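# Place yellow sponge on desk with blue foam block

## Task

Set the yellow sponge down on whichever desk holds a blue foam block, resting on the desk itself and not on any other object there. If no desk in the room carries such a block, put the sponge inside the tote near the door instead, fully within it and not overhanging its rim. Every foam block must stay where it was and keep its orientation, nothing new may end up on the floor, and the cartons must stay standing upright on their desks. The robot must not tip over or finish leaning. The result only counts if it holds without the robot supporting anything.

## Robot and tools

ROBOT. A Hello Robot Stretch 4, which has a single arm: an omnidirectional wheeled base, a lift on a vertical mast, an arm that telescopes forward, a three-joint wrist (yaw, pitch, roll) and a two-finger gripper. It is about 1.6 m tall, and the base rim lies within 0.23 m of the base origin. Cameras: head_camera, head_left_camera, head_right_camera (fisheye) and wrist_camera. Loose objects may occasionally get nudged by something outside the robot.

FRAMES. Base frame: origin on the floor below the base centre, x ahead, y to the left, z up. hand_pose is reported in this frame and marks a point between the open fingertips; with all wrist joints at zero its axes line up with the base frame. The printed hand position may be slightly wrong. The odometry frame equals the base frame as it was when the scene began. base_odometry comes from wheel rotation only, so slipping shows up as travel; its heading is positive leftward, from -3.142 to 3.142.

execute_actions. Argument "actions": a list holding exactly one action, or empty to just read state and images. Optional "cameras": list of names from head_camera, head_left_camera, head_right_camera, wrist_camera, all; omitted, null or ["all"] gives all, [] gives none, an unknown name rejects the call. An action contains "base", "joints" or both, optionally with "pace" and "contact_limits"; or it is {"end_of_arm": "enable_torque"} by itself. Motions in one action start together and may finish at different moments.
- "base" holds exactly one relative move, measured from where the base last reported itself: {"translate_m": d} straight drive, metres, forward positive, -2 to 2; {"strafe_m": d} sideways, metres, left positive, -2 to 2; {"rotate_rad": d} turn in place, radians, counter-clockwise positive, -3.2 to 3.2.
- "joints" is a set of absolute targets keyed by name (not offsets): lift_m 0 to 1.2; arm_m 0 to 0.55 (extension); wrist_yaw_rad -1.134 to 4.276 (0 points ahead, positive turns left, 3.14 is folded back, above 3.4 the arm may block it); wrist_pitch_rad -1.117 to 4.259 (0 level, 1.57 pointing down); wrist_roll_rad -1.117 to 4.259 (0 means fingers level with each other, positive turns clockwise viewed from behind); gripper_m -0.038 to 0.141, fingertip gap in metres, negative values squeeze the tips together. Tolerances for done: lift and arm ±0.004, yaw and roll ±0.02, pitch ±0.05, gripper ±0.004.
- "pace": "slow", "default" (if omitted), "fast" or "max". Base speed tops out at 0.1, 0.3, 0.4, 0.6 m/s and turning at 1, 2, 3, 4 rad/s respectively; with the lift above 0.2 these are reduced, down to 0.3 m/s and 1 rad/s at lift 1.2.
- "contact_limits": only {"arm_m": value}, from 0 (gentlest) to 0.75 (firmest), default 0.5; the arm halts with contact_stop when it pushes harder than that.
A joint target outside its range is clamped and reported; any other bad value or unknown key rejects the whole call with no motion. Something omitted from an action may still be driving toward an earlier target without the status showing it. If a result reports a stop, the remaining execute_actions, wait and finished_scene calls in that same reply are skipped.

wait: {"seconds": 0 to 10}; commands nothing and returns state and images like an empty action. zoom_image: {"camera": name, "region": [x0, y0, x1, y1]} in pixels of that camera's latest full image, top-left origin, at most 504 by 504. finished_scene: {"scene": n} ends the current scene after the last command is held, reports success, and cannot be undone. Sending a reply with no tool call ends everything.

RESULTS. base_status and joint_status tell how each commanded motion ended: "done" (for the base, wheels turned the commanded amount even if slipping), "off_target" (stopped short and possibly still pushing), "contact_stop_at_<key>" (met resistance; that part drops its target and may go slack, so a loaded lift can sag or the base can drift), "limit_stop_at_<name>", "time_out", "torque_fault". on_its_own lists what happened without being commanded; its "held at" value is the held target, not the actual position. lidar_m: 12 distances in metres from the base origin, 30 degree sectors starting straight ahead and going counter-clockwise (4th left, 7th behind, 10th right); "-" means nothing seen or closer than 0.25 m. It sees roughly 0.15 m up to robot height and can miss glass, thin legs and things behind. wrist_depth_mm: 7 by 7 grid of median depths in mm from top left, 100 to 2000, "-" if invalid; the robot's own body appears. turned_by_wheels versus turned_by_imu differing by over about 0.1 rad suggests a bump or slip, adding that difference as heading error. base_tilt in degrees, forward and right positive, with a fixed bias up to about 1.5. motor_effort is percent of maximum, positive toward higher joint values, bracket showing the noisy peak; for wheel_0, wheel_1, wheel_2 positive turns the base right. Effort outside its rest range hints at a load or contact.

GRIPPING. Command gripper_m smaller than the object's width; the further below, the harder the squeeze, pulling the object toward the wrist by up to a third of that difference. Neither the reading nor "done" confirms a grasp; a firm squeeze at commanded values of 0 or above shows as a gripper_m effort change. Fingertips pressed onto a surface can jam; raise the lift.

CAUTIONS. To unfold at scene start, send lift_m 0.4 with wrist_yaw_rad 0 together. limit_stop_at_own_body occurs near the robot's body, notably with pitch below -0.2 combined with roll below -0.4 or above 4; moving away is allowed. A wrist motor at full push (e.g. gripper jammed against something during a base or arm move, or over about 2 kg held level) faults and goes limp until {"end_of_arm": "enable_torque"}. Tilt beyond 6 degrees gives limit_stop_at_tilt and slackens lift, arm and wheels. Do not drive or turn carrying over 1 kg with arm_m above 0.2, avoid steady hard pushes or pulls especially with the gripper high, and avoid drops, slams and collisions. The simulation keeps running while you compose a reply, with the last command held. Shorter robot motion time is better.

Each tool is called after "Request:" in YAML: its name, and indented under it one key for each argument.

## Session

Request:
execute_actions:
  actions: []

Scene clock: 0.00 s.
base_odometry: x=+0.000 y=+0.000 heading=+0.000 (m, m, rad; odometry frame)
turned_by_wheels: +0.000 (rad since the last result)
turned_by_imu: +0.000 (rad since the last result)
base_tilt: forward=-0.4 right=+0.4 (deg)
lidar_m: 1.24 1.53 2.06 2.06 1.25 1.24 1.35 2.02 1.06 1.08 1.31 1.21
base_status: not commanded
joint_positions: lift_m=+0.217 arm_m=+0.000 wrist_yaw_rad=+3.220 wrist_pitch_rad=+0.014 wrist_roll_rad=+0.011 gripper_m=+0.057
joint_status: not commanded
motor_effort: lift_m=+17 arm_m=+0 wrist_yaw_rad=+0 wrist_pitch_rad=-6 wrist_roll_rad=-1 gripper_m=-1 wheel_0=+0 wheel_1=+0 wheel_2=+0 (%)
hand_pose: x=-0.1233 y=+0.0646 z=+0.3910 quat_wxyz=(-0.039, -0.007, +0.005, +0.999) (m; base frame)
wrist_depth_mm: - 134 134 1921 1661 1537 1576 / - - 134 1983 1661 1576 1499 / - 110 134 1756 1708 1576 1499 / 138 135 167 1808 1756 1576 1537 / 210 - - 1808 1708 1576 1537 / 218 1366 196 1464 202 1336 1499 / 220 878 960 110 946 1025 1042
pictures: head_camera, head_left_camera, head_right_camera, wrist_camera
Images, in order (width x height): head_camera 420x560, head_left_camera 420x672, head_right_camera 420x672, wrist_camera 616x392.

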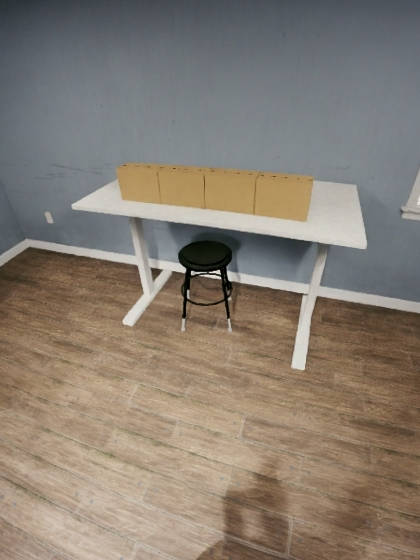

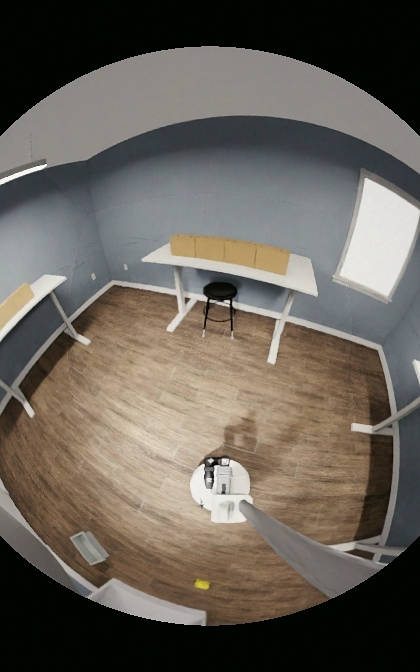

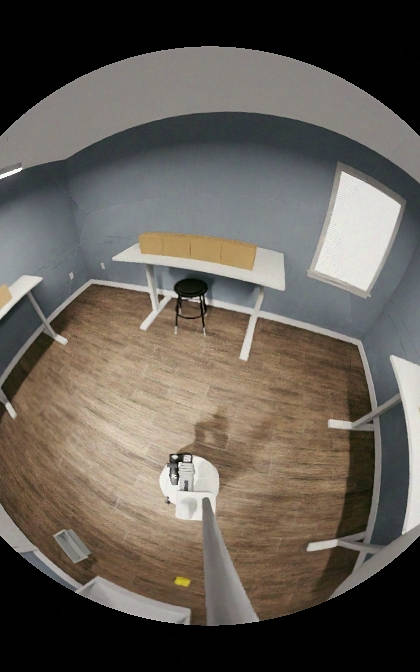

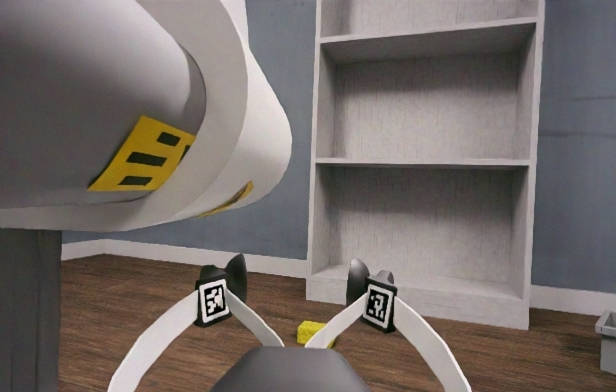

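Request:
execute_actions:
  actions:
    - {"base":{"rotate_rad":1.57},"pace":"fast"}
  cameras: ["head_camera","head_left_camera"]

Request:
execute_actions:
  actions:
    - {"base":{"rotate_rad":-3.14},"pace":"fast"}
  cameras: ["head_camera","head_left_camera"]

Scene clock: 2.20 s.
base_odometry: x=+0.000 y=+0.000 heading=+1.570 (m, m, rad; odometry frame)
turned_by_wheels: +1.570 (rad since the last result)
turned_by_imu: +1.547 (rad since the last result)
base_tilt: forward=-0.5 right=+0.4 (deg)
lidar_m: 2.04 1.23 1.19 1.32 1.29 1.11 1.11 1.30 1.22 1.23 1.50 2.02
base_status: done
joint_positions: lift_m=+0.217 arm_m=+0.000 wrist_yaw_rad=+3.220 wrist_pitch_rad=+0.014 wrist_roll_rad=+0.011 gripper_m=+0.057
joint_status: not commanded
motor_effort: lift_m=+17(17) arm_m=+0(0) wrist_yaw_rad=-1(0) wrist_pitch_rad=-6(6) wrist_roll_rad=+0(1) gripper_m=-2(3) wheel_0=+0(8) wheel_1=+1(6) wheel_2=+1(7) (%)
hand_pose: x=-0.1233 y=+0.0646 z=+0.3910 quat_wxyz=(-0.039, -0.007, +0.005, +0.999) (m; base frame)
wrist_depth_mm: - 134 134 1464 1336 1255 1118 / - - 134 1661 1537 1499 1430 / - 110 135 - 1983 1808 1661 / 138 136 167 - 1983 1863 1708 / 210 - - - - 1863 1661 / 218 1366 195 1464 202 1499 1464 / 220 878 976 110 960 1025 1042
pictures: head_camera, head_left_camera
Images, in order (width x height): head_camera 420x560, head_left_camera 420x672.

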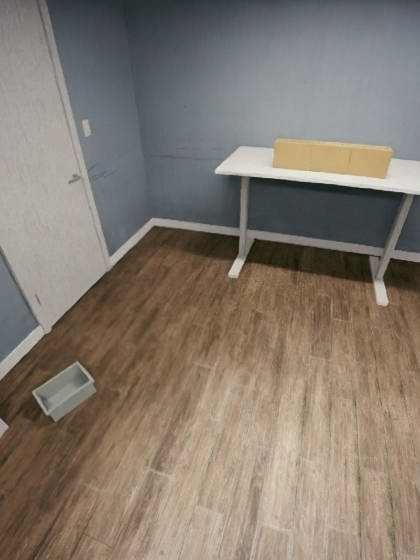

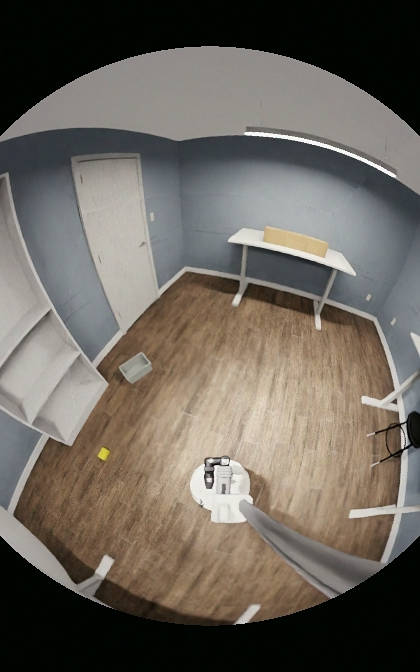

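Scene clock: 4.53 s.
base_odometry: x=+0.000 y=+0.000 heading=-1.570 (m, m, rad; odometry frame)
turned_by_wheels: -3.140 (rad since the last result)
turned_by_imu: -3.092 (rad since the last result)
base_tilt: forward=-0.4 right=+0.4 (deg)
lidar_m: 1.06 1.32 1.24 1.26 1.50 2.08 2.48 1.20 1.22 1.33 1.23 1.07
base_status: done
joint_positions: lift_m=+0.217 arm_m=+0.000 wrist_yaw_rad=+3.220 wrist_pitch_rad=+0.014 wrist_roll_rad=+0.011 gripper_m=+0.057
joint_status: not commanded
motor_effort: lift_m=+17(18) arm_m=+0(0) wrist_yaw_rad=+0(0) wrist_pitch_rad=-7(6) wrist_roll_rad=-2(1) gripper_m=-2(3) wheel_0=+0(8) wheel_1=-1(9) wheel_2=-1(7) (%)
hand_pose: x=-0.1233 y=+0.0646 z=+0.3910 quat_wxyz=(-0.039, -0.007, +0.005, +0.999) (m; base frame)
wrist_depth_mm: - 134 134 - - - - / - - 134 - - - - / - 110 134 - - - - / 138 136 167 - - - - / 211 - - - - - - / 218 1366 196 1430 202 1576 1618 / 220 878 976 110 931 1008 1060
pictures: head_camera, head_left_camera
Images, in order (width x height): head_camera 420x560, head_left_camera 420x672.

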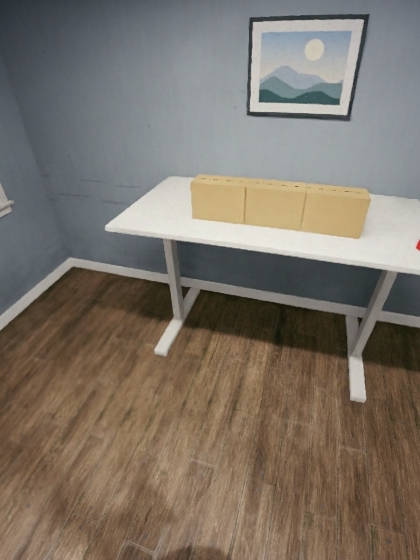

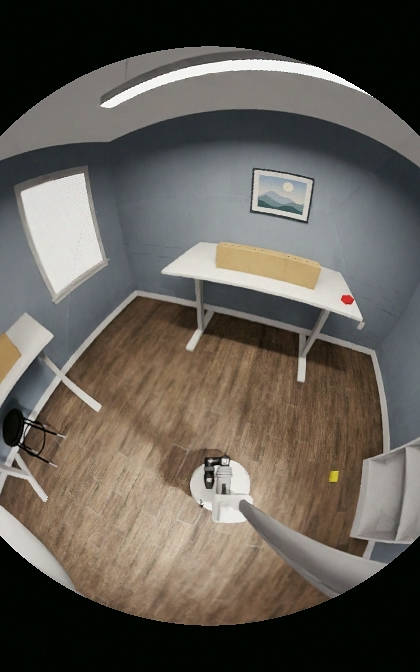

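Request:
execute_actions:
  actions:
    - {"base":{"rotate_rad":-1.6},"joints":{"lift_m":0.45,"wrist_yaw_rad":0,"gripper_m":0.13},"pace":"fast"}
  cameras: ["head_camera","wrist_camera"]

Request:
execute_actions:
  actions:
    - {"base":{"translate_m":0.35},"joints":{"wrist_pitch_rad":1.5,"wrist_roll_rad":0},"pace":"fast"}
  cameras: ["head_camera","wrist_camera"]

Scene clock: 7.53 s.
base_odometry: x=+0.000 y=+0.000 heading=+3.113 (m, m, rad; odometry frame)
turned_by_wheels: -1.600 (rad since the last result)
turned_by_imu: -1.574 (rad since the last result)
base_tilt: forward=-0.4 right=+0.6 (deg)
lidar_m: 1.33 1.94 1.07 1.11 1.29 1.26 1.28 1.51 2.02 2.04 1.22 1.22
base_status: done
joint_positions: lift_m=+0.450 arm_m=+0.000 wrist_yaw_rad=+0.001 wrist_pitch_rad=+0.014 wrist_roll_rad=+0.011 gripper_m=+0.130
joint_status: all done
motor_effort: lift_m=+19(20) arm_m=+0(0) wrist_yaw_rad=-2(7) wrist_pitch_rad=-6(6) wrist_roll_rad=-1(1) gripper_m=+0(1) wheel_0=+1(9) wheel_1=+1(8) wheel_2=+0(10) (%)
hand_pose: x=+0.4596 y=-0.0872 z=+0.6241 quat_wxyz=(+1.000, +0.006, +0.007, +0.000) (m; base frame)
wrist_depth_mm: 1808 1708 1576 1430 1366 1308 1255 / 1863 1756 1618 1366 1281 1255 1281 / 1808 1708 1661 1430 1366 1336 1281 / 1863 1708 1618 1430 1366 1336 1281 / 1863 1708 1618 1430 1336 1308 1281 / 1863 1661 1576 1464 1366 1160 1308 / 1430 1366 1430 110 1308 1138 1336
pictures: head_camera, wrist_camera
camera_calibration (this result's frames):
wrist_camera: T_world_to_cam=[[-0.038369, -0.999152, 0.0149548, -0.0878513], [-0.0375085, -0.0135152, -0.999205, 0.693716], [0.998559, -0.0388994, -0.0369581, -0.215028], [0, 0, 0, 1]] pos_world=[0.237367, -0.0867655, 0.686531]
Images, in order (width x height): head_camera 420x560, wrist_camera 616x392.

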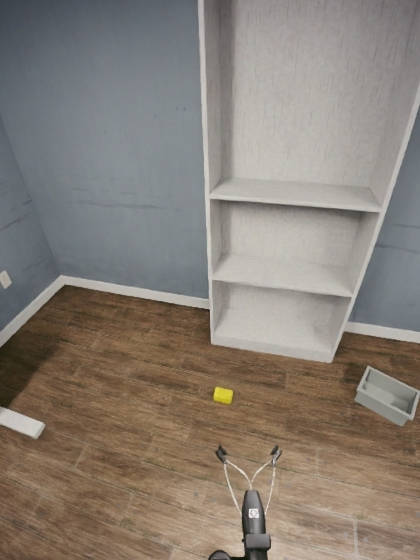

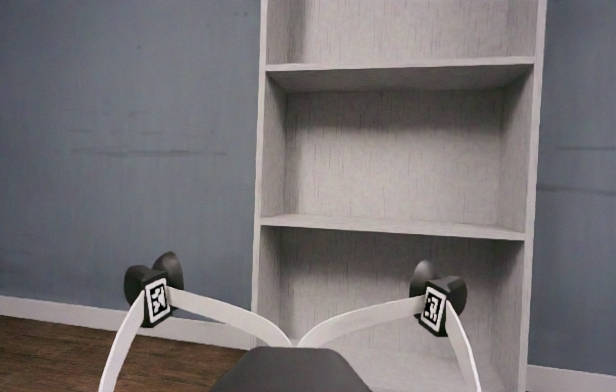

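Scene clock: 9.77 s.
base_odometry: x=-0.350 y=+0.010 heading=+3.113 (m, m, rad; odometry frame)
turned_by_wheels: +0.000 (rad since the last result)
turned_by_imu: +0.000 (rad since the last result)
base_tilt: forward=-0.5 right=+0.3 (deg)
lidar_m: 0.98 1.52 1.00 1.00 1.19 1.58 1.89 1.90 2.11 2.12 0.96 0.97
base_status: done
joint_positions: lift_m=+0.450 arm_m=+0.000 wrist_yaw_rad=+0.000 wrist_pitch_rad=+1.500 wrist_roll_rad=+0.001 gripper_m=+0.130
joint_status: all done
motor_effort: lift_m=+20(20) arm_m=+0(1) wrist_yaw_rad=+0(2) wrist_pitch_rad=+0(7) wrist_roll_rad=-2(4) gripper_m=+0(1) wheel_0=-2(3) wheel_1=-2(5) wheel_2=+0(13) (%)
hand_pose: x=+0.1916 y=-0.0874 z=+0.3403 quat_wxyz=(+0.732, +0.000, +0.682, +0.000) (m; base frame)
wrist_depth_mm: 585 585 591 597 597 597 603 / 585 580 585 591 591 591 603 / 574 574 580 580 585 591 597 / 569 574 574 580 580 585 585 / 564 569 375 574 580 580 580 / 559 351 349 353 389 574 574 / 345 347 349 110 564 569 574
pictures: head_camera, wrist_camera
camera_calibration (this result's frames):
wrist_camera: T_world_to_cam=[[0.0224552, -0.998913, 0.0408566, -0.114508], [-0.9986, -0.0243682, -0.0469433, 0.259172], [0.0478878, -0.0397453, -0.998062, 0.551247], [0, 0, 0, 1]] pos_world=[0.234982, -0.0861589, 0.567023]
Images, in order (width x height): head_camera 420x560, wrist_camera 616x392.

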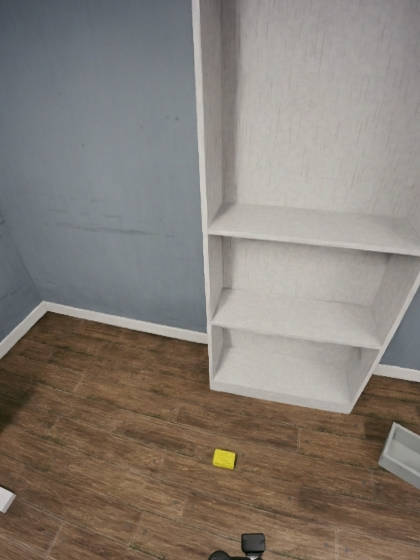

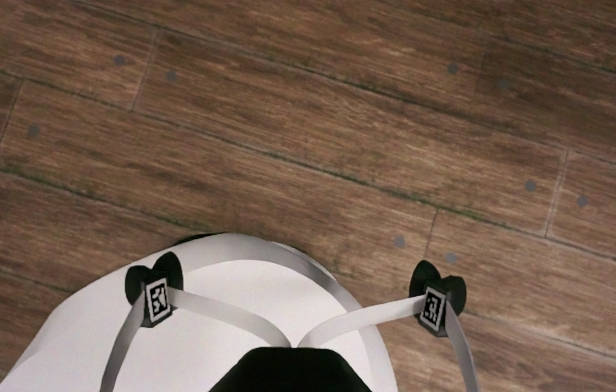

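Request:
execute_actions:
  actions:
    - {"base":{"translate_m":0.25},"joints":{"arm_m":0.17,"lift_m":0.35},"pace":"fast"}
  cameras: ["head_camera","wrist_camera"]

Scene clock: 12.23 s.
base_odometry: x=-0.600 y=+0.017 heading=+3.113 (m, m, rad; odometry frame)
turned_by_wheels: +0.000 (rad since the last result)
turned_by_imu: +0.001 (rad since the last result)
base_tilt: forward=-0.2 right=+0.5 (deg)
lidar_m: 0.73 1.24 0.97 0.94 1.12 2.63 2.15 3.05 2.19 0.95 0.86 0.74
base_status: done
joint_positions: lift_m=+0.350 arm_m=+0.169 wrist_yaw_rad=+0.000 wrist_pitch_rad=+1.500 wrist_roll_rad=+0.000 gripper_m=+0.130
joint_status: all done
motor_effort: lift_m=+15(19) arm_m=+7(4) wrist_yaw_rad=-1(0) wrist_pitch_rad=+0(2) wrist_roll_rad=-2(2) gripper_m=+1(1) wheel_0=+0(10) wheel_1=+0(5) wheel_2=+1(10) (%)
hand_pose: x=+0.3602 y=-0.0874 z=+0.2406 quat_wxyz=(+0.732, +0.000, +0.682, +0.000) (m; base frame)
wrist_depth_mm: 480 484 488 488 488 492 496 / 477 477 484 484 484 488 492 / 477 473 480 480 484 484 484 / 469 469 469 473 477 480 480 / 466 466 473 473 473 477 477 / 462 462 466 466 466 473 473 / 459 459 459 110 466 466 469
pictures: head_camera, wrist_camera
camera_calibration (this result's frames):
wrist_camera: T_world_to_cam=[[0.0226613, -0.998908, 0.0408649, -0.114298], [-0.998599, -0.0245716, -0.0468676, 0.422818], [0.0478205, -0.0397456, -0.998065, 0.443746], [0, 0, 0, 1]] pos_world=[0.403596, -0.0861465, 0.467374]
Images, in order (width x height): head_camera 420x560, wrist_camera 616x392.

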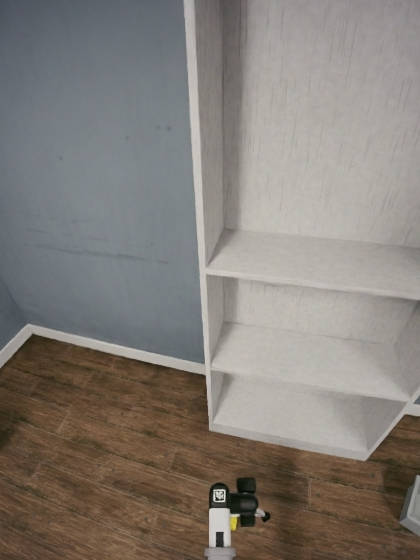

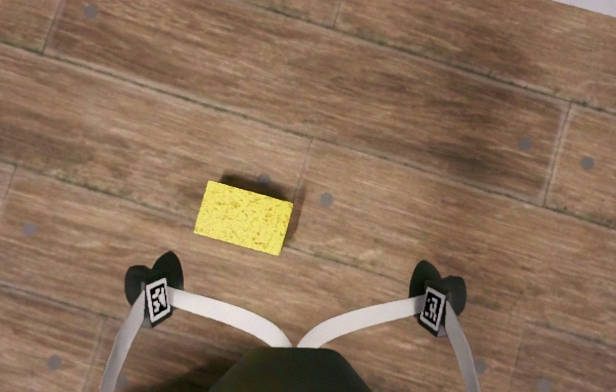

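Request:
execute_actions:
  actions:
    - {"base":{"strafe_m":0.054},"joints":{"arm_m":0.225,"lift_m":0.25,"wrist_roll_rad":1.83,"wrist_pitch_rad":1.56},"pace":"fast"}
  cameras: ["head_camera","wrist_camera"]

Scene clock: 14.57 s.
base_odometry: x=-0.601 y=-0.037 heading=+3.113 (m, m, rad; odometry frame)
turned_by_wheels: +0.000 (rad since the last result)
turned_by_imu: +0.001 (rad since the last result)
base_tilt: forward=-0.4 right=+0.5 (deg)
lidar_m: 0.75 1.28 0.85 0.87 1.07 2.62 2.10 2.55 2.25 0.94 0.89 0.74
base_status: done
joint_positions: lift_m=+0.250 arm_m=+0.224 wrist_yaw_rad=+0.000 wrist_pitch_rad=+1.560 wrist_roll_rad=+1.829 gripper_m=+0.130
joint_status: all done
motor_effort: lift_m=+15(15) arm_m=+7(9) wrist_yaw_rad=+0(1) wrist_pitch_rad=+0(2) wrist_roll_rad=+1(3) gripper_m=+1(0) wheel_0=+0(11) wheel_1=-1(9) wheel_2=+2(4) (%)
hand_pose: x=+0.3978 y=-0.0874 z=+0.1399 quat_wxyz=(+0.434, +0.563, +0.429, -0.557) (m; base frame)
wrist_depth_mm: 362 364 364 364 362 364 364 / 364 364 366 366 366 368 366 / 366 368 364 366 368 366 336 / 366 368 368 366 368 370 315 / 370 370 368 325 370 373 310 / 370 368 370 325 370 370 312 / 373 373 373 110 375 370 373
pictures: head_camera, wrist_camera
camera_calibration (this result's frames):
wrist_camera: T_world_to_cam=[[-0.97264, 0.230552, 0.0285762, 0.394091], [0.2313, 0.972524, 0.0264122, 0.0433494], [-0.0217016, 0.0322992, -0.999243, 0.375552], [0, 0, 0, 1]] pos_world=[0.381432, -0.145147, 0.362861]
Images, in order (width x height): head_camera 420x560, wrist_camera 616x392.

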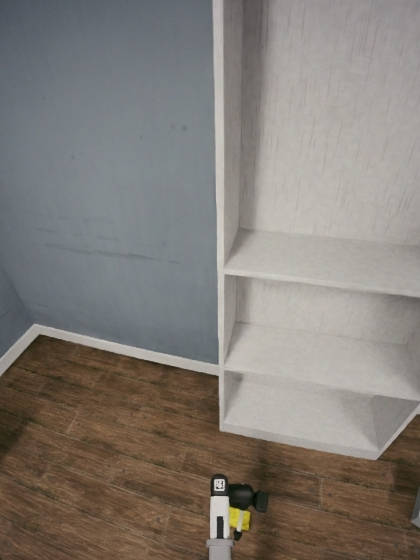

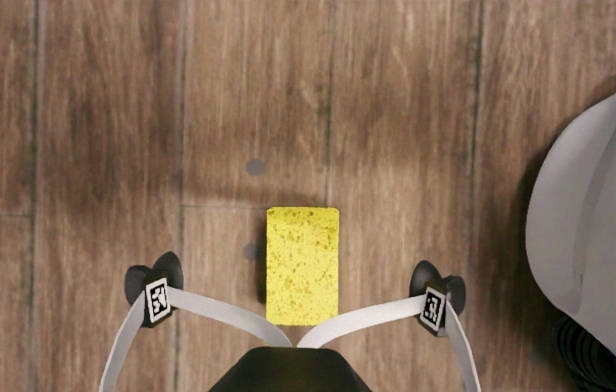

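Request:
execute_actions:
  actions:
    - {"joints":{"lift_m":0.14}}
  cameras: ["wrist_camera"]

Scene clock: 16.43 s.
base_odometry: x=-0.601 y=-0.037 heading=+3.113 (m, m, rad; odometry frame)
turned_by_wheels: +0.000 (rad since the last result)
turned_by_imu: +0.001 (rad since the last result)
base_tilt: forward=-0.5 right=+0.5 (deg)
lidar_m: 0.75 1.29 0.90 0.86 1.07 2.64 2.13 2.56 2.26 0.98 0.88 0.76
base_status: not commanded
joint_positions: lift_m=+0.140 arm_m=+0.224 wrist_yaw_rad=+0.000 wrist_pitch_rad=+1.560 wrist_roll_rad=+1.829 gripper_m=+0.130
joint_status: all done
motor_effort: lift_m=+15(16) arm_m=+7(7) wrist_yaw_rad=+0(1) wrist_pitch_rad=+0(0) wrist_roll_rad=+1(0) gripper_m=+1(0) wheel_0=+0(0) wheel_1=+0(1) wheel_2=+2(2) (%)
hand_pose: x=+0.3978 y=-0.0874 z=+0.0300 quat_wxyz=(+0.434, +0.563, +0.429, -0.557) (m; base frame)
wrist_depth_mm: 254 255 254 255 254 254 255 / 255 255 255 254 255 256 255 / 255 256 257 257 256 256 256 / 257 256 257 257 257 257 257 / 258 257 257 213 258 258 258 / 259 259 258 213 258 258 259 / 260 259 259 110 260 260 260
pictures: wrist_camera
camera_calibration (this result's frames):
wrist_camera: T_world_to_cam=[[-0.972639, 0.230559, 0.0285762, 0.397235], [0.231307, 0.972522, 0.0264123, 0.04625], [-0.0217014, 0.0322995, -0.999243, 0.265683], [0, 0, 0, 1]] pos_world=[0.381434, -0.145147, 0.252909]
Images, in order (width x height): wrist_camera 616x392.

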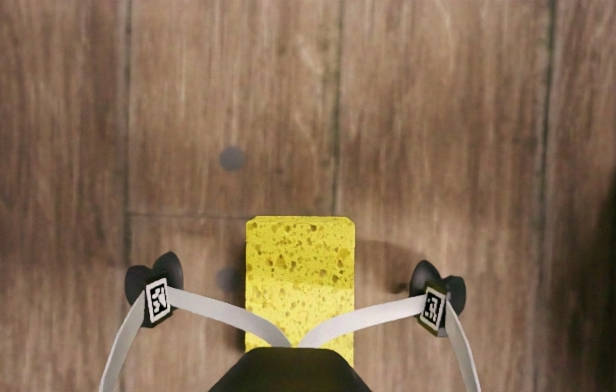

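Request:
execute_actions:
  actions:
    - {"joints":{"gripper_m":0.015}}
  cameras: ["wrist_camera"]

Request:
execute_actions:
  actions:
    - {"joints":{"lift_m":0.3},"pace":"fast"}
  cameras: ["wrist_camera","head_camera"]

Scene clock: 18.77 s.
base_odometry: x=-0.601 y=-0.037 heading=+3.113 (m, m, rad; odometry frame)
turned_by_wheels: +0.000 (rad since the last result)
turned_by_imu: +0.001 (rad since the last result)
base_tilt: forward=-0.5 right=+0.3 (deg)
lidar_m: 0.76 1.26 0.87 0.88 1.06 2.65 2.15 2.53 2.25 0.98 0.90 0.75
base_status: not commanded
joint_positions: lift_m=+0.140 arm_m=+0.224 wrist_yaw_rad=+0.000 wrist_pitch_rad=+1.560 wrist_roll_rad=+1.829 gripper_m=+0.015
joint_status: all done
motor_effort: lift_m=+15(14) arm_m=+7(7) wrist_yaw_rad=+0(1) wrist_pitch_rad=+0(0) wrist_roll_rad=+1(0) gripper_m=-21(22) wheel_0=+0(0) wheel_1=-1(1) wheel_2=+2(2) (%)
hand_pose: x=+0.3978 y=-0.0874 z=+0.0300 quat_wxyz=(+0.434, +0.563, +0.429, -0.557) (m; base frame)
wrist_depth_mm: 254 254 255 254 254 254 254 / 255 255 255 255 256 255 255 / 256 256 256 255 256 257 257 / 258 257 257 256 256 257 257 / 258 258 258 200 258 258 258 / 259 259 199 200 190 259 259 / 259 260 260 110 260 260 260
pictures: wrist_camera
camera_calibration (this result's frames):
wrist_camera: T_world_to_cam=[[-0.972638, 0.23056, 0.0285763, 0.397235], [0.231309, 0.972522, 0.0264122, 0.0462493], [-0.0217015, 0.0322995, -0.999243, 0.265683], [0, 0, 0, 1]] pos_world=[0.381434, -0.145147, 0.252909]
Images, in order (width x height): wrist_camera 616x392.

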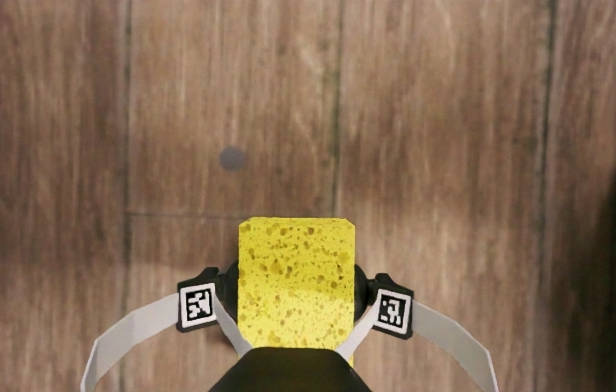

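Scene clock: 20.17 s.
base_odometry: x=-0.601 y=-0.037 heading=+3.113 (m, m, rad; odometry frame)
turned_by_wheels: +0.000 (rad since the last result)
turned_by_imu: +0.001 (rad since the last result)
base_tilt: forward=-0.3 right=+0.5 (deg)
lidar_m: 0.75 1.28 0.86 0.89 1.03 2.63 2.12 2.52 2.24 0.96 0.90 0.75
base_status: not commanded
joint_positions: lift_m=+0.300 arm_m=+0.224 wrist_yaw_rad=+0.000 wrist_pitch_rad=+1.560 wrist_roll_rad=+1.829 gripper_m=+0.015
joint_status: all done
motor_effort: lift_m=+20(22) arm_m=+7(7) wrist_yaw_rad=+0(1) wrist_pitch_rad=+0(0) wrist_roll_rad=+0(1) gripper_m=-19(21) wheel_0=+0(0) wheel_1=+0(0) wheel_2=+2(2) (%)
hand_pose: x=+0.3978 y=-0.0874 z=+0.1896 quat_wxyz=(+0.434, +0.563, +0.429, -0.557) (m; base frame)
wrist_depth_mm: 413 413 413 415 413 418 415 / 415 415 418 418 413 415 415 / 415 418 418 418 415 415 355 / 418 418 421 418 418 418 303 / 421 418 418 199 421 421 289 / 424 418 199 200 190 421 286 / 424 421 421 110 424 421 340
pictures: head_camera, wrist_camera
camera_calibration (this result's frames):
wrist_camera: T_world_to_cam=[[-0.972637, 0.230565, 0.028577, 0.392677], [0.231313, 0.972521, 0.0264121, 0.0420316], [-0.021702, 0.0322997, -0.999243, 0.425154], [0, 0, 0, 1]] pos_world=[0.381437, -0.145146, 0.4125]
Images, in order (width x height): head_camera 420x560, wrist_camera 616x392.

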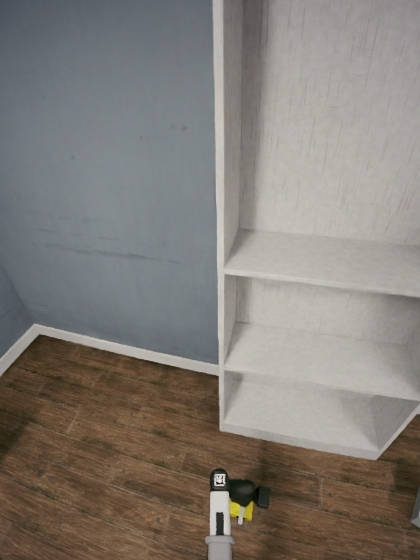

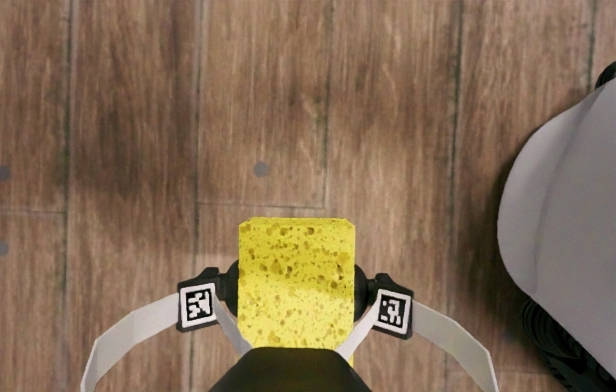

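Request:
execute_actions:
  actions:
    - {"base":{"rotate_rad":1.3},"joints":{"lift_m":1.2,"arm_m":0,"wrist_pitch_rad":0.75,"wrist_roll_rad":3.14},"pace":"fast"}
  cameras: ["wrist_camera","head_camera","head_left_camera"]

Scene clock: 25.23 s.
base_odometry: x=-0.601 y=-0.037 heading=-1.870 (m, m, rad; odometry frame)
turned_by_wheels: +1.300 (rad since the last result)
turned_by_imu: +1.283 (rad since the last result)
base_tilt: forward=-0.5 right=+0.6 (deg)
lidar_m: 0.87 0.91 1.24 1.80 1.91 2.48 3.12 0.95 0.79 0.74 0.82 1.56
base_status: done
joint_positions: lift_m=+1.198 arm_m=+0.001 wrist_yaw_rad=+0.000 wrist_pitch_rad=+0.752 wrist_roll_rad=+3.139 gripper_m=+0.015
joint_status: all done
joint sent to its limit — the command would take lift_m past its upper limit, so that joint was sent only as far as its limit.
motor_effort: lift_m=+20(21) arm_m=-7(7) wrist_yaw_rad=-1(2) wrist_pitch_rad=-5(9) wrist_roll_rad=+1(6) gripper_m=-21(21) wheel_0=+1(6) wheel_1=+0(3) wheel_2=+0(11) (%)
hand_pose: x=+0.3831 y=-0.0874 z=+1.1796 quat_wxyz=(+0.001, +0.930, +0.001, -0.367) (m; base frame)
wrist_depth_mm: 1336 1336 1308 1308 1336 1308 1308 / 1464 1537 1537 1499 1499 1499 1464 / 1537 1756 1756 1708 1708 1661 1661 / 1537 1983 1983 1863 - 1983 - / 1537 1808 1808 199 1863 1921 1921 / 1537 1576 199 200 190 854 842 / 1430 1430 1464 110 1042 891 904
pictures: head_camera, head_left_camera, wrist_camera
camera_calibration (this result's frames):
wrist_camera: T_world_to_cam=[[-0.0479404, 0.99883, 0.00642817, 0.089048], [0.664957, 0.0271122, 0.746389, -1.07878], [0.745341, 0.0400567, -0.665479, 0.727279], [0, 0, 0, 1]] pos_world=[0.179538, -0.0888282, 1.2886]
Images, in order (width x height): head_camera 420x560, head_left_camera 420x672, wrist_camera 616x392.

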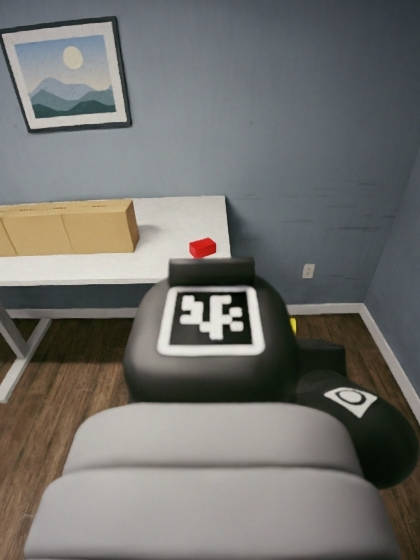

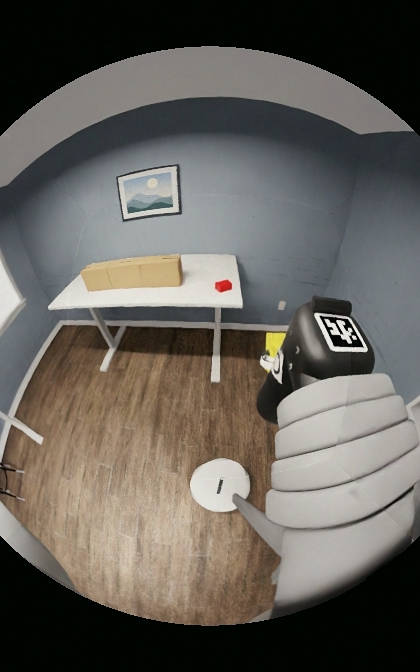

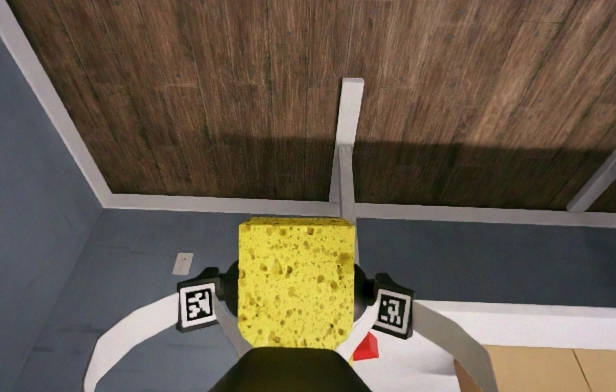

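Request:
execute_actions:
  actions:
    - {"base":{"strafe_m":-0.42},"pace":"fast"}
  cameras: ["head_left_camera"]

Request:
execute_actions:
  actions:
    - {"base":{"translate_m":1.05},"pace":"fast"}
  cameras: ["head_left_camera","head_camera"]

Scene clock: 28.73 s.
base_odometry: x=-1.003 y=+0.087 heading=-1.870 (m, m, rad; odometry frame)
turned_by_wheels: +0.000 (rad since the last result)
turned_by_imu: +0.000 (rad since the last result)
base_tilt: forward=-0.3 right=+0.4 (deg)
lidar_m: 1.45 1.00 1.27 2.27 2.35 2.48 0.70 0.57 0.36 0.32 0.35 0.98
base_status: done
joint_positions: lift_m=+1.199 arm_m=+0.001 wrist_yaw_rad=+0.000 wrist_pitch_rad=+0.752 wrist_roll_rad=+3.139 gripper_m=+0.015
joint_status: not commanded
motor_effort: lift_m=+19(20) arm_m=-7(7) wrist_yaw_rad=+0(1) wrist_pitch_rad=-5(5) wrist_roll_rad=+1(1) gripper_m=-21(21) wheel_0=+0(7) wheel_1=+0(5) wheel_2=-1(0) (%)
hand_pose: x=+0.3831 y=-0.0874 z=+1.1797 quat_wxyz=(+0.001, +0.930, +0.000, -0.367) (m; base frame)
wrist_depth_mm: 878 1281 1336 1308 1336 1308 1308 / 878 1308 1499 1499 1499 1464 1499 / 891 1336 1708 1661 1756 1661 1708 / 891 1336 1921 1921 1983 1921 1921 / 904 1366 1808 199 1863 1808 1921 / 904 1205 199 200 190 1281 854 / 931 1397 1499 110 1499 917 991
pictures: head_left_camera
Images, in order (width x height): head_left_camera 420x672.

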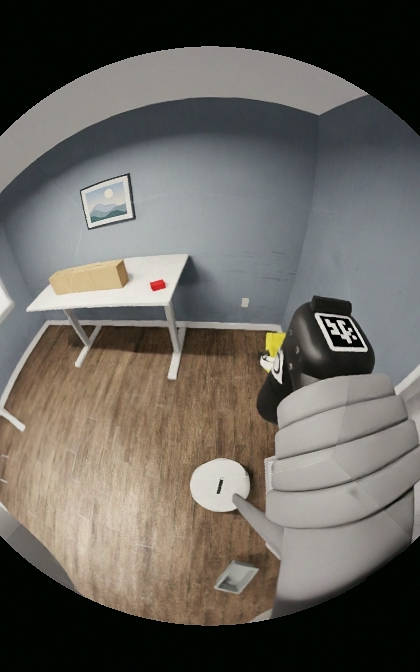

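Scene clock: 33.70 s.
base_odometry: x=-1.312 y=-0.917 heading=-1.870 (m, m, rad; odometry frame)
turned_by_wheels: +0.000 (rad since the last result)
turned_by_imu: +0.001 (rad since the last result)
base_tilt: forward=-0.4 right=+0.5 (deg)
lidar_m: 0.58 0.52 0.35 0.33 0.37 3.69 1.70 0.88 0.69 0.64 0.67 0.65
base_status: done
joint_positions: lift_m=+1.199 arm_m=+0.001 wrist_yaw_rad=+0.000 wrist_pitch_rad=+0.752 wrist_roll_rad=+3.139 gripper_m=+0.015
joint_status: not commanded
motor_effort: lift_m=+19(19) arm_m=-7(7) wrist_yaw_rad=-1(1) wrist_pitch_rad=-5(5) wrist_roll_rad=+1(0) gripper_m=-20(21) wheel_0=-1(5) wheel_1=-1(5) wheel_2=+1(8) (%)
hand_pose: x=+0.3831 y=-0.0874 z=+1.1797 quat_wxyz=(+0.001, +0.930, +0.000, -0.367) (m; base frame)
wrist_depth_mm: 854 1025 1042 1060 1078 1060 1098 / 798 842 842 866 866 878 904 / 707 715 723 723 732 741 750 / 609 621 621 634 634 647 647 / 539 544 539 200 559 564 569 / 488 480 200 200 190 504 508 / 442 436 442 110 452 449 459
pictures: head_camera, head_left_camera
Images, in order (width x height): head_camera 420x560, head_left_camera 420x672.

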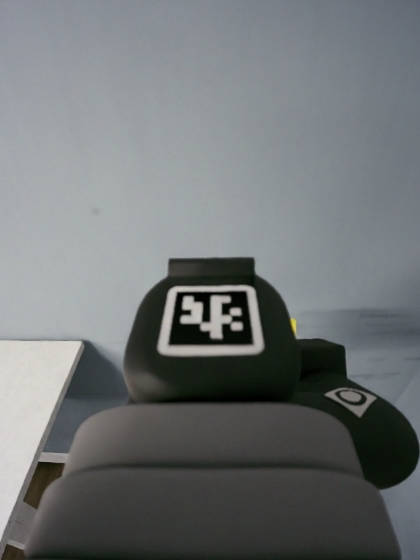

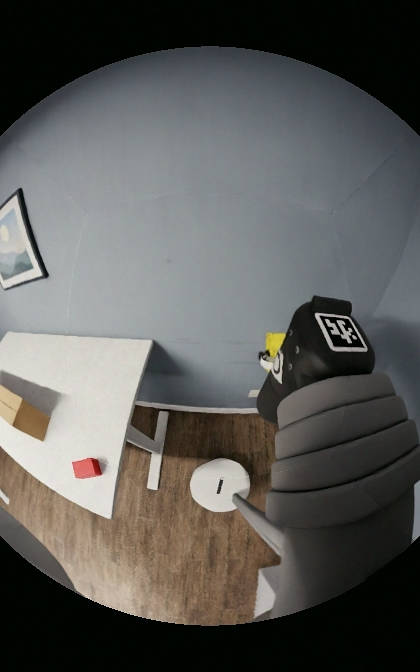

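Request:
execute_actions:
  actions:
    - {"base":{"rotate_rad":0.75},"pace":"fast"}
  cameras: ["head_left_camera","head_camera"]

Scene clock: 35.97 s.
base_odometry: x=-1.312 y=-0.917 heading=-1.120 (m, m, rad; odometry frame)
turned_by_wheels: +0.750 (rad since the last result)
turned_by_imu: +0.739 (rad since the last result)
base_tilt: forward=-0.5 right=+0.6 (deg)
lidar_m: 0.44 0.33 0.34 2.57 3.37 0.92 0.80 0.67 0.64 0.73 0.61 0.60
base_status: done
joint_positions: lift_m=+1.199 arm_m=+0.001 wrist_yaw_rad=+0.000 wrist_pitch_rad=+0.752 wrist_roll_rad=+3.139 gripper_m=+0.015
joint_status: not commanded
motor_effort: lift_m=+19(18) arm_m=-7(7) wrist_yaw_rad=-1(0) wrist_pitch_rad=-5(5) wrist_roll_rad=+1(0) gripper_m=-20(20) wheel_0=-2(6) wheel_1=-1(4) wheel_2=+1(3) (%)
hand_pose: x=+0.3831 y=-0.0874 z=+1.1797 quat_wxyz=(+0.001, +0.930, +0.000, -0.367) (m; base frame)
wrist_depth_mm: 544 676 917 1281 1308 1255 1308 / 500 621 798 1138 1464 647 389 / 473 564 715 960 1366 449 433 / 436 521 640 788 525 517 508 / 413 480 544 200 621 615 609 / 387 427 200 200 190 759 759 / 364 415 477 110 788 917 1025
pictures: head_camera, head_left_camera
Images, in order (width x height): head_camera 420x560, head_left_camera 420x672.

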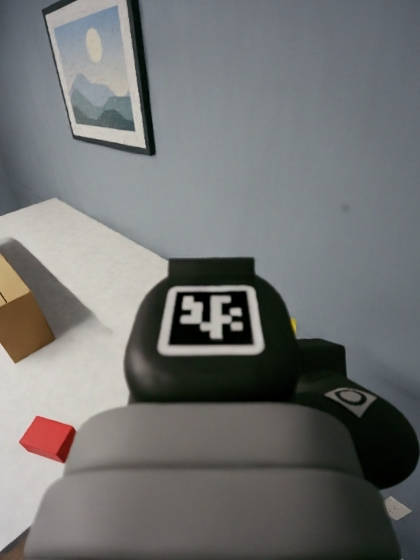

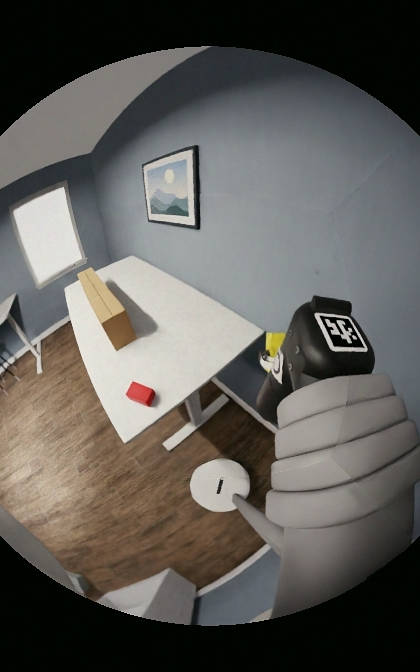

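Request:
zoom_image:
  camera: "head_left_camera"
  region: [40, 230, 240, 380]

Region (40, 230, 240, 380) of head_left_camera's 420x672 image, scaled by 2.520, with more detail than that image has; it fills the top 378 rows of this view, and the rest is white.

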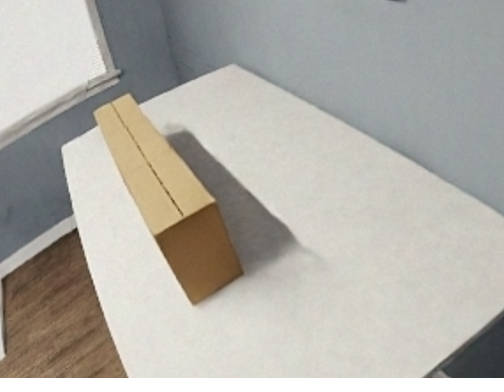

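Request:
execute_actions:
  actions:
    - {"base":{"rotate_rad":-0.75},"pace":"fast"}
  cameras: []

Request:
execute_actions:
  actions:
    - {"base":{"translate_m":-1.0},"joints":{"lift_m":0.25,"wrist_pitch_rad":1.5},"pace":"fast"}
  cameras: ["head_left_camera","head_right_camera"]

Scene clock: 40.17 s.
base_odometry: x=-1.312 y=-0.917 heading=-1.870 (m, m, rad; odometry frame)
turned_by_wheels: -0.750 (rad since the last result)
turned_by_imu: -0.737 (rad since the last result)
base_tilt: forward=-0.4 right=+0.5 (deg)
lidar_m: 0.60 0.52 0.37 0.32 0.36 3.70 1.68 0.89 0.68 0.64 0.68 0.64
base_status: done
joint_positions: lift_m=+1.199 arm_m=+0.001 wrist_yaw_rad=+0.000 wrist_pitch_rad=+0.752 wrist_roll_rad=+3.139 gripper_m=+0.015
joint_status: not commanded
motor_effort: lift_m=+19(19) arm_m=-7(7) wrist_yaw_rad=+0(1) wrist_pitch_rad=-5(5) wrist_roll_rad=+1(1) gripper_m=-21(20) wheel_0=+0(1) wheel_1=+0(3) wheel_2=+2(7) (%)
hand_pose: x=+0.3831 y=-0.0874 z=+1.1797 quat_wxyz=(+0.001, +0.930, +0.000, -0.367) (m; base frame)
wrist_depth_mm: 854 1025 1042 1042 1060 1078 1098 / 788 842 854 854 891 878 891 / 699 715 715 723 741 750 750 / 615 621 627 634 640 640 654 / 539 549 539 199 559 564 569 / 484 480 199 200 190 504 508 / 442 436 445 110 452 445 459
pictures: none
No camera images: the call's "cameras" was empty. Leave "cameras" out to get every camera's image.

Scene clock: 44.97 s.
base_odometry: x=-1.017 y=+0.039 heading=-1.870 (m, m, rad; odometry frame)
turned_by_wheels: +0.000 (rad since the last result)
turned_by_imu: +0.003 (rad since the last result)
base_tilt: forward=-0.5 right=+0.3 (deg)
lidar_m: 1.48 0.91 1.20 2.26 2.34 2.54 0.78 0.50 0.36 0.32 0.32 0.97
base_status: done
joint_positions: lift_m=+0.381 arm_m=+0.001 wrist_yaw_rad=+0.000 wrist_pitch_rad=+1.500 wrist_roll_rad=+3.140 gripper_m=+0.015
joint_status: lift_m limit_stop_at_own_body (moved -0.817 of -0.949); the others done
on_its_own: lift_m is slack since a limit_stop_at_own_body (your +0.250 is given up); arm_m is slack since a limit_stop_at_own_body
motor_effort: lift_m=+18(18) arm_m=+0(7) wrist_yaw_rad=+0(0) wrist_pitch_rad=-1(1) wrist_roll_rad=+0(1) gripper_m=-20(20) wheel_0=+1(10) wheel_1=+0(5) wheel_2=+0(8) (%)
hand_pose: x=+0.1926 y=-0.0874 z=+0.2717 quat_wxyz=(+0.001, +0.732, +0.001, -0.682) (m; base frame)
wrist_depth_mm: 392 477 270 270 270 271 272 / 392 484 274 274 273 276 276 / 394 488 279 277 278 279 282 / 496 496 496 282 283 285 291 / 504 504 504 199 289 303 512 / 508 508 200 200 190 517 521 / 521 521 525 110 530 525 530
pictures: head_left_camera, head_right_camera
Images, in order (width x height): head_left_camera 420x672, head_right_camera 420x672.

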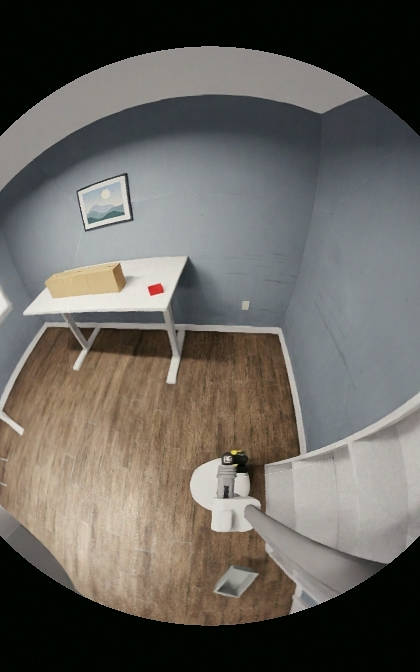

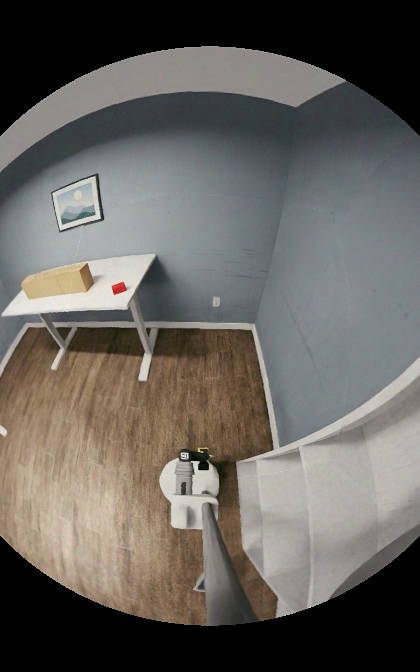

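Request:
execute_actions:
  actions:
    - {"base":{"strafe_m":0.5},"joints":{"lift_m":0.45,"wrist_roll_rad":0},"pace":"fast"}
  cameras: []

Request:
execute_actions:
  actions:
    - {"base":{"rotate_rad":2.45},"pace":"fast"}
  cameras: ["head_left_camera","head_camera","wrist_camera"]

Scene clock: 47.77 s.
base_odometry: x=-0.539 y=-0.109 heading=-1.870 (m, m, rad; odometry frame)
turned_by_wheels: +0.000 (rad since the last result)
turned_by_imu: +0.002 (rad since the last result)
base_tilt: forward=-0.3 right=+0.4 (deg)
lidar_m: 0.80 0.86 1.22 1.72 1.82 2.49 3.14 0.98 0.89 0.82 1.21 1.69
base_status: done
joint_positions: lift_m=+0.450 arm_m=+0.001 wrist_yaw_rad=+0.000 wrist_pitch_rad=+1.500 wrist_roll_rad=+0.001 gripper_m=+0.015
joint_status: all done
on_its_own: arm_m is slack since a limit_stop_at_own_body
motor_effort: lift_m=+20(22) arm_m=+0(0) wrist_yaw_rad=+0(0) wrist_pitch_rad=-1(1) wrist_roll_rad=-2(7) gripper_m=-21(20) wheel_0=+1(13) wheel_1=-1(9) wheel_2=+0(0) (%)
hand_pose: x=+0.1926 y=-0.0874 z=+0.3403 quat_wxyz=(+0.732, +0.000, +0.682, +0.000) (m; base frame)
wrist_depth_mm: 580 585 597 597 597 597 603 / 580 591 585 585 591 591 603 / 574 580 580 585 585 591 591 / 569 569 574 580 585 585 585 / 569 569 359 199 580 580 580 / 559 349 200 199 190 574 580 / 349 347 349 110 569 569 569
pictures: none
No camera images: the call's "cameras" was empty. Leave "cameras" out to get every camera's image.

Scene clock: 49.87 s.
base_odometry: x=-0.539 y=-0.109 heading=+0.580 (m, m, rad; odometry frame)
turned_by_wheels: +2.450 (rad since the last result)
turned_by_imu: +2.414 (rad since the last result)
base_tilt: forward=-0.4 right=+0.4 (deg)
lidar_m: 2.19 2.27 1.04 0.97 0.83 0.83 1.49 0.81 0.82 1.04 1.71 1.72
base_status: done
joint_positions: lift_m=+0.450 arm_m=+0.001 wrist_yaw_rad=+0.000 wrist_pitch_rad=+1.500 wrist_roll_rad=+0.001 gripper_m=+0.015
joint_status: not commanded
on_its_own: arm_m is slack since a limit_stop_at_own_body
motor_effort: lift_m=+19(20) arm_m=+0(0) wrist_yaw_rad=-1(1) wrist_pitch_rad=+0(1) wrist_roll_rad=-2(2) gripper_m=-21(20) wheel_0=+1(7) wheel_1=+1(5) wheel_2=+1(11) (%)
hand_pose: x=+0.1927 y=-0.0874 z=+0.3404 quat_wxyz=(+0.732, +0.000, +0.682, +0.000) (m; base frame)
wrist_depth_mm: 585 591 591 597 597 597 603 / 580 585 585 591 591 597 603 / 574 580 580 585 585 591 591 / 569 574 580 580 585 580 585 / 564 564 359 199 574 574 585 / 559 351 200 200 190 574 574 / 347 347 349 110 569 564 569
pictures: head_camera, head_left_camera, wrist_camera
camera_calibration (this result's frames):
wrist_camera: T_world_to_cam=[[0.0225916, -0.99891, 0.0408534, -0.114558], [-0.998602, -0.0245002, -0.0468369, 0.26023], [0.0477867, -0.0397382, -0.998067, 0.551294], [0, 0, 0, 1]] pos_world=[0.23611, -0.0861504, 0.567097]
Images, in order (width x height): head_camera 420x560, head_left_camera 420x672, wrist_camera 616x392.

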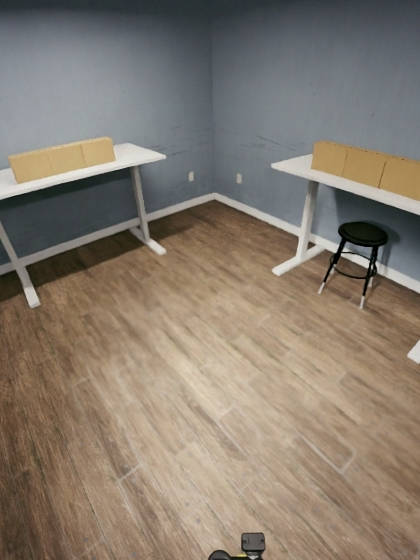

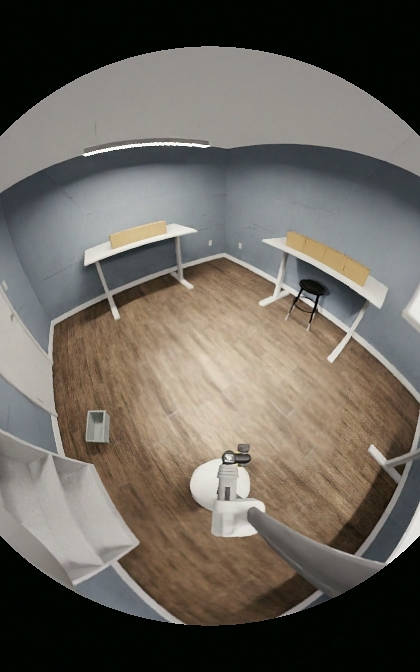

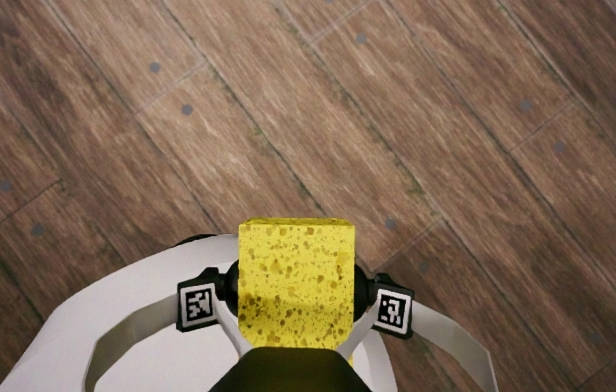

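Request:
execute_actions:
  actions:
    - {"base":{"translate_m":2.0},"joints":{"arm_m":0},"pace":"max"}
  cameras: ["head_left_camera","head_camera"]

Scene clock: 55.60 s.
base_odometry: x=+1.133 y=+0.988 heading=+0.580 (m, m, rad; odometry frame)
turned_by_wheels: +0.000 (rad since the last result)
turned_by_imu: +0.000 (rad since the last result)
base_tilt: forward=-0.3 right=+0.5 (deg)
lidar_m: 1.53 0.74 0.70 0.91 2.46 2.00 2.68 2.38 0.83 0.52 0.46 1.24
base_status: done
joint_positions: lift_m=+0.450 arm_m=+0.001 wrist_yaw_rad=+0.000 wrist_pitch_rad=+1.500 wrist_roll_rad=+0.001 gripper_m=+0.015
joint_status: all done
motor_effort: lift_m=+19(19) arm_m=-6(5) wrist_yaw_rad=-1(0) wrist_pitch_rad=-1(1) wrist_roll_rad=-2(2) gripper_m=-21(22) wheel_0=+0(6) wheel_1=-1(6) wheel_2=-1(12) (%)
hand_pose: x=+0.1925 y=-0.0874 z=+0.3404 quat_wxyz=(+0.732, +0.000, +0.682, +0.000) (m; base frame)
wrist_depth_mm: 585 585 591 597 603 603 603 / 580 585 585 585 591 597 597 / 580 574 580 580 585 597 591 / 569 569 580 580 580 580 585 / 564 569 362 200 574 585 580 / 559 351 199 200 190 574 580 / 347 347 347 110 564 569 580
pictures: head_camera, head_left_camera
Images, in order (width x height): head_camera 420x560, head_left_camera 420x672.

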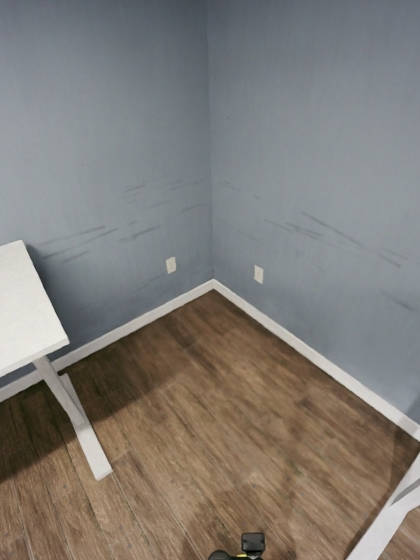

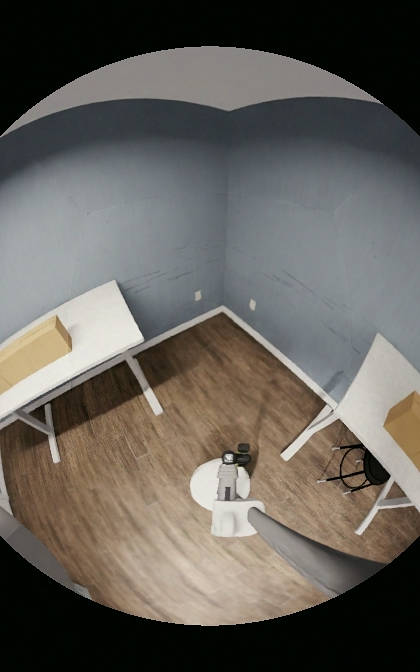

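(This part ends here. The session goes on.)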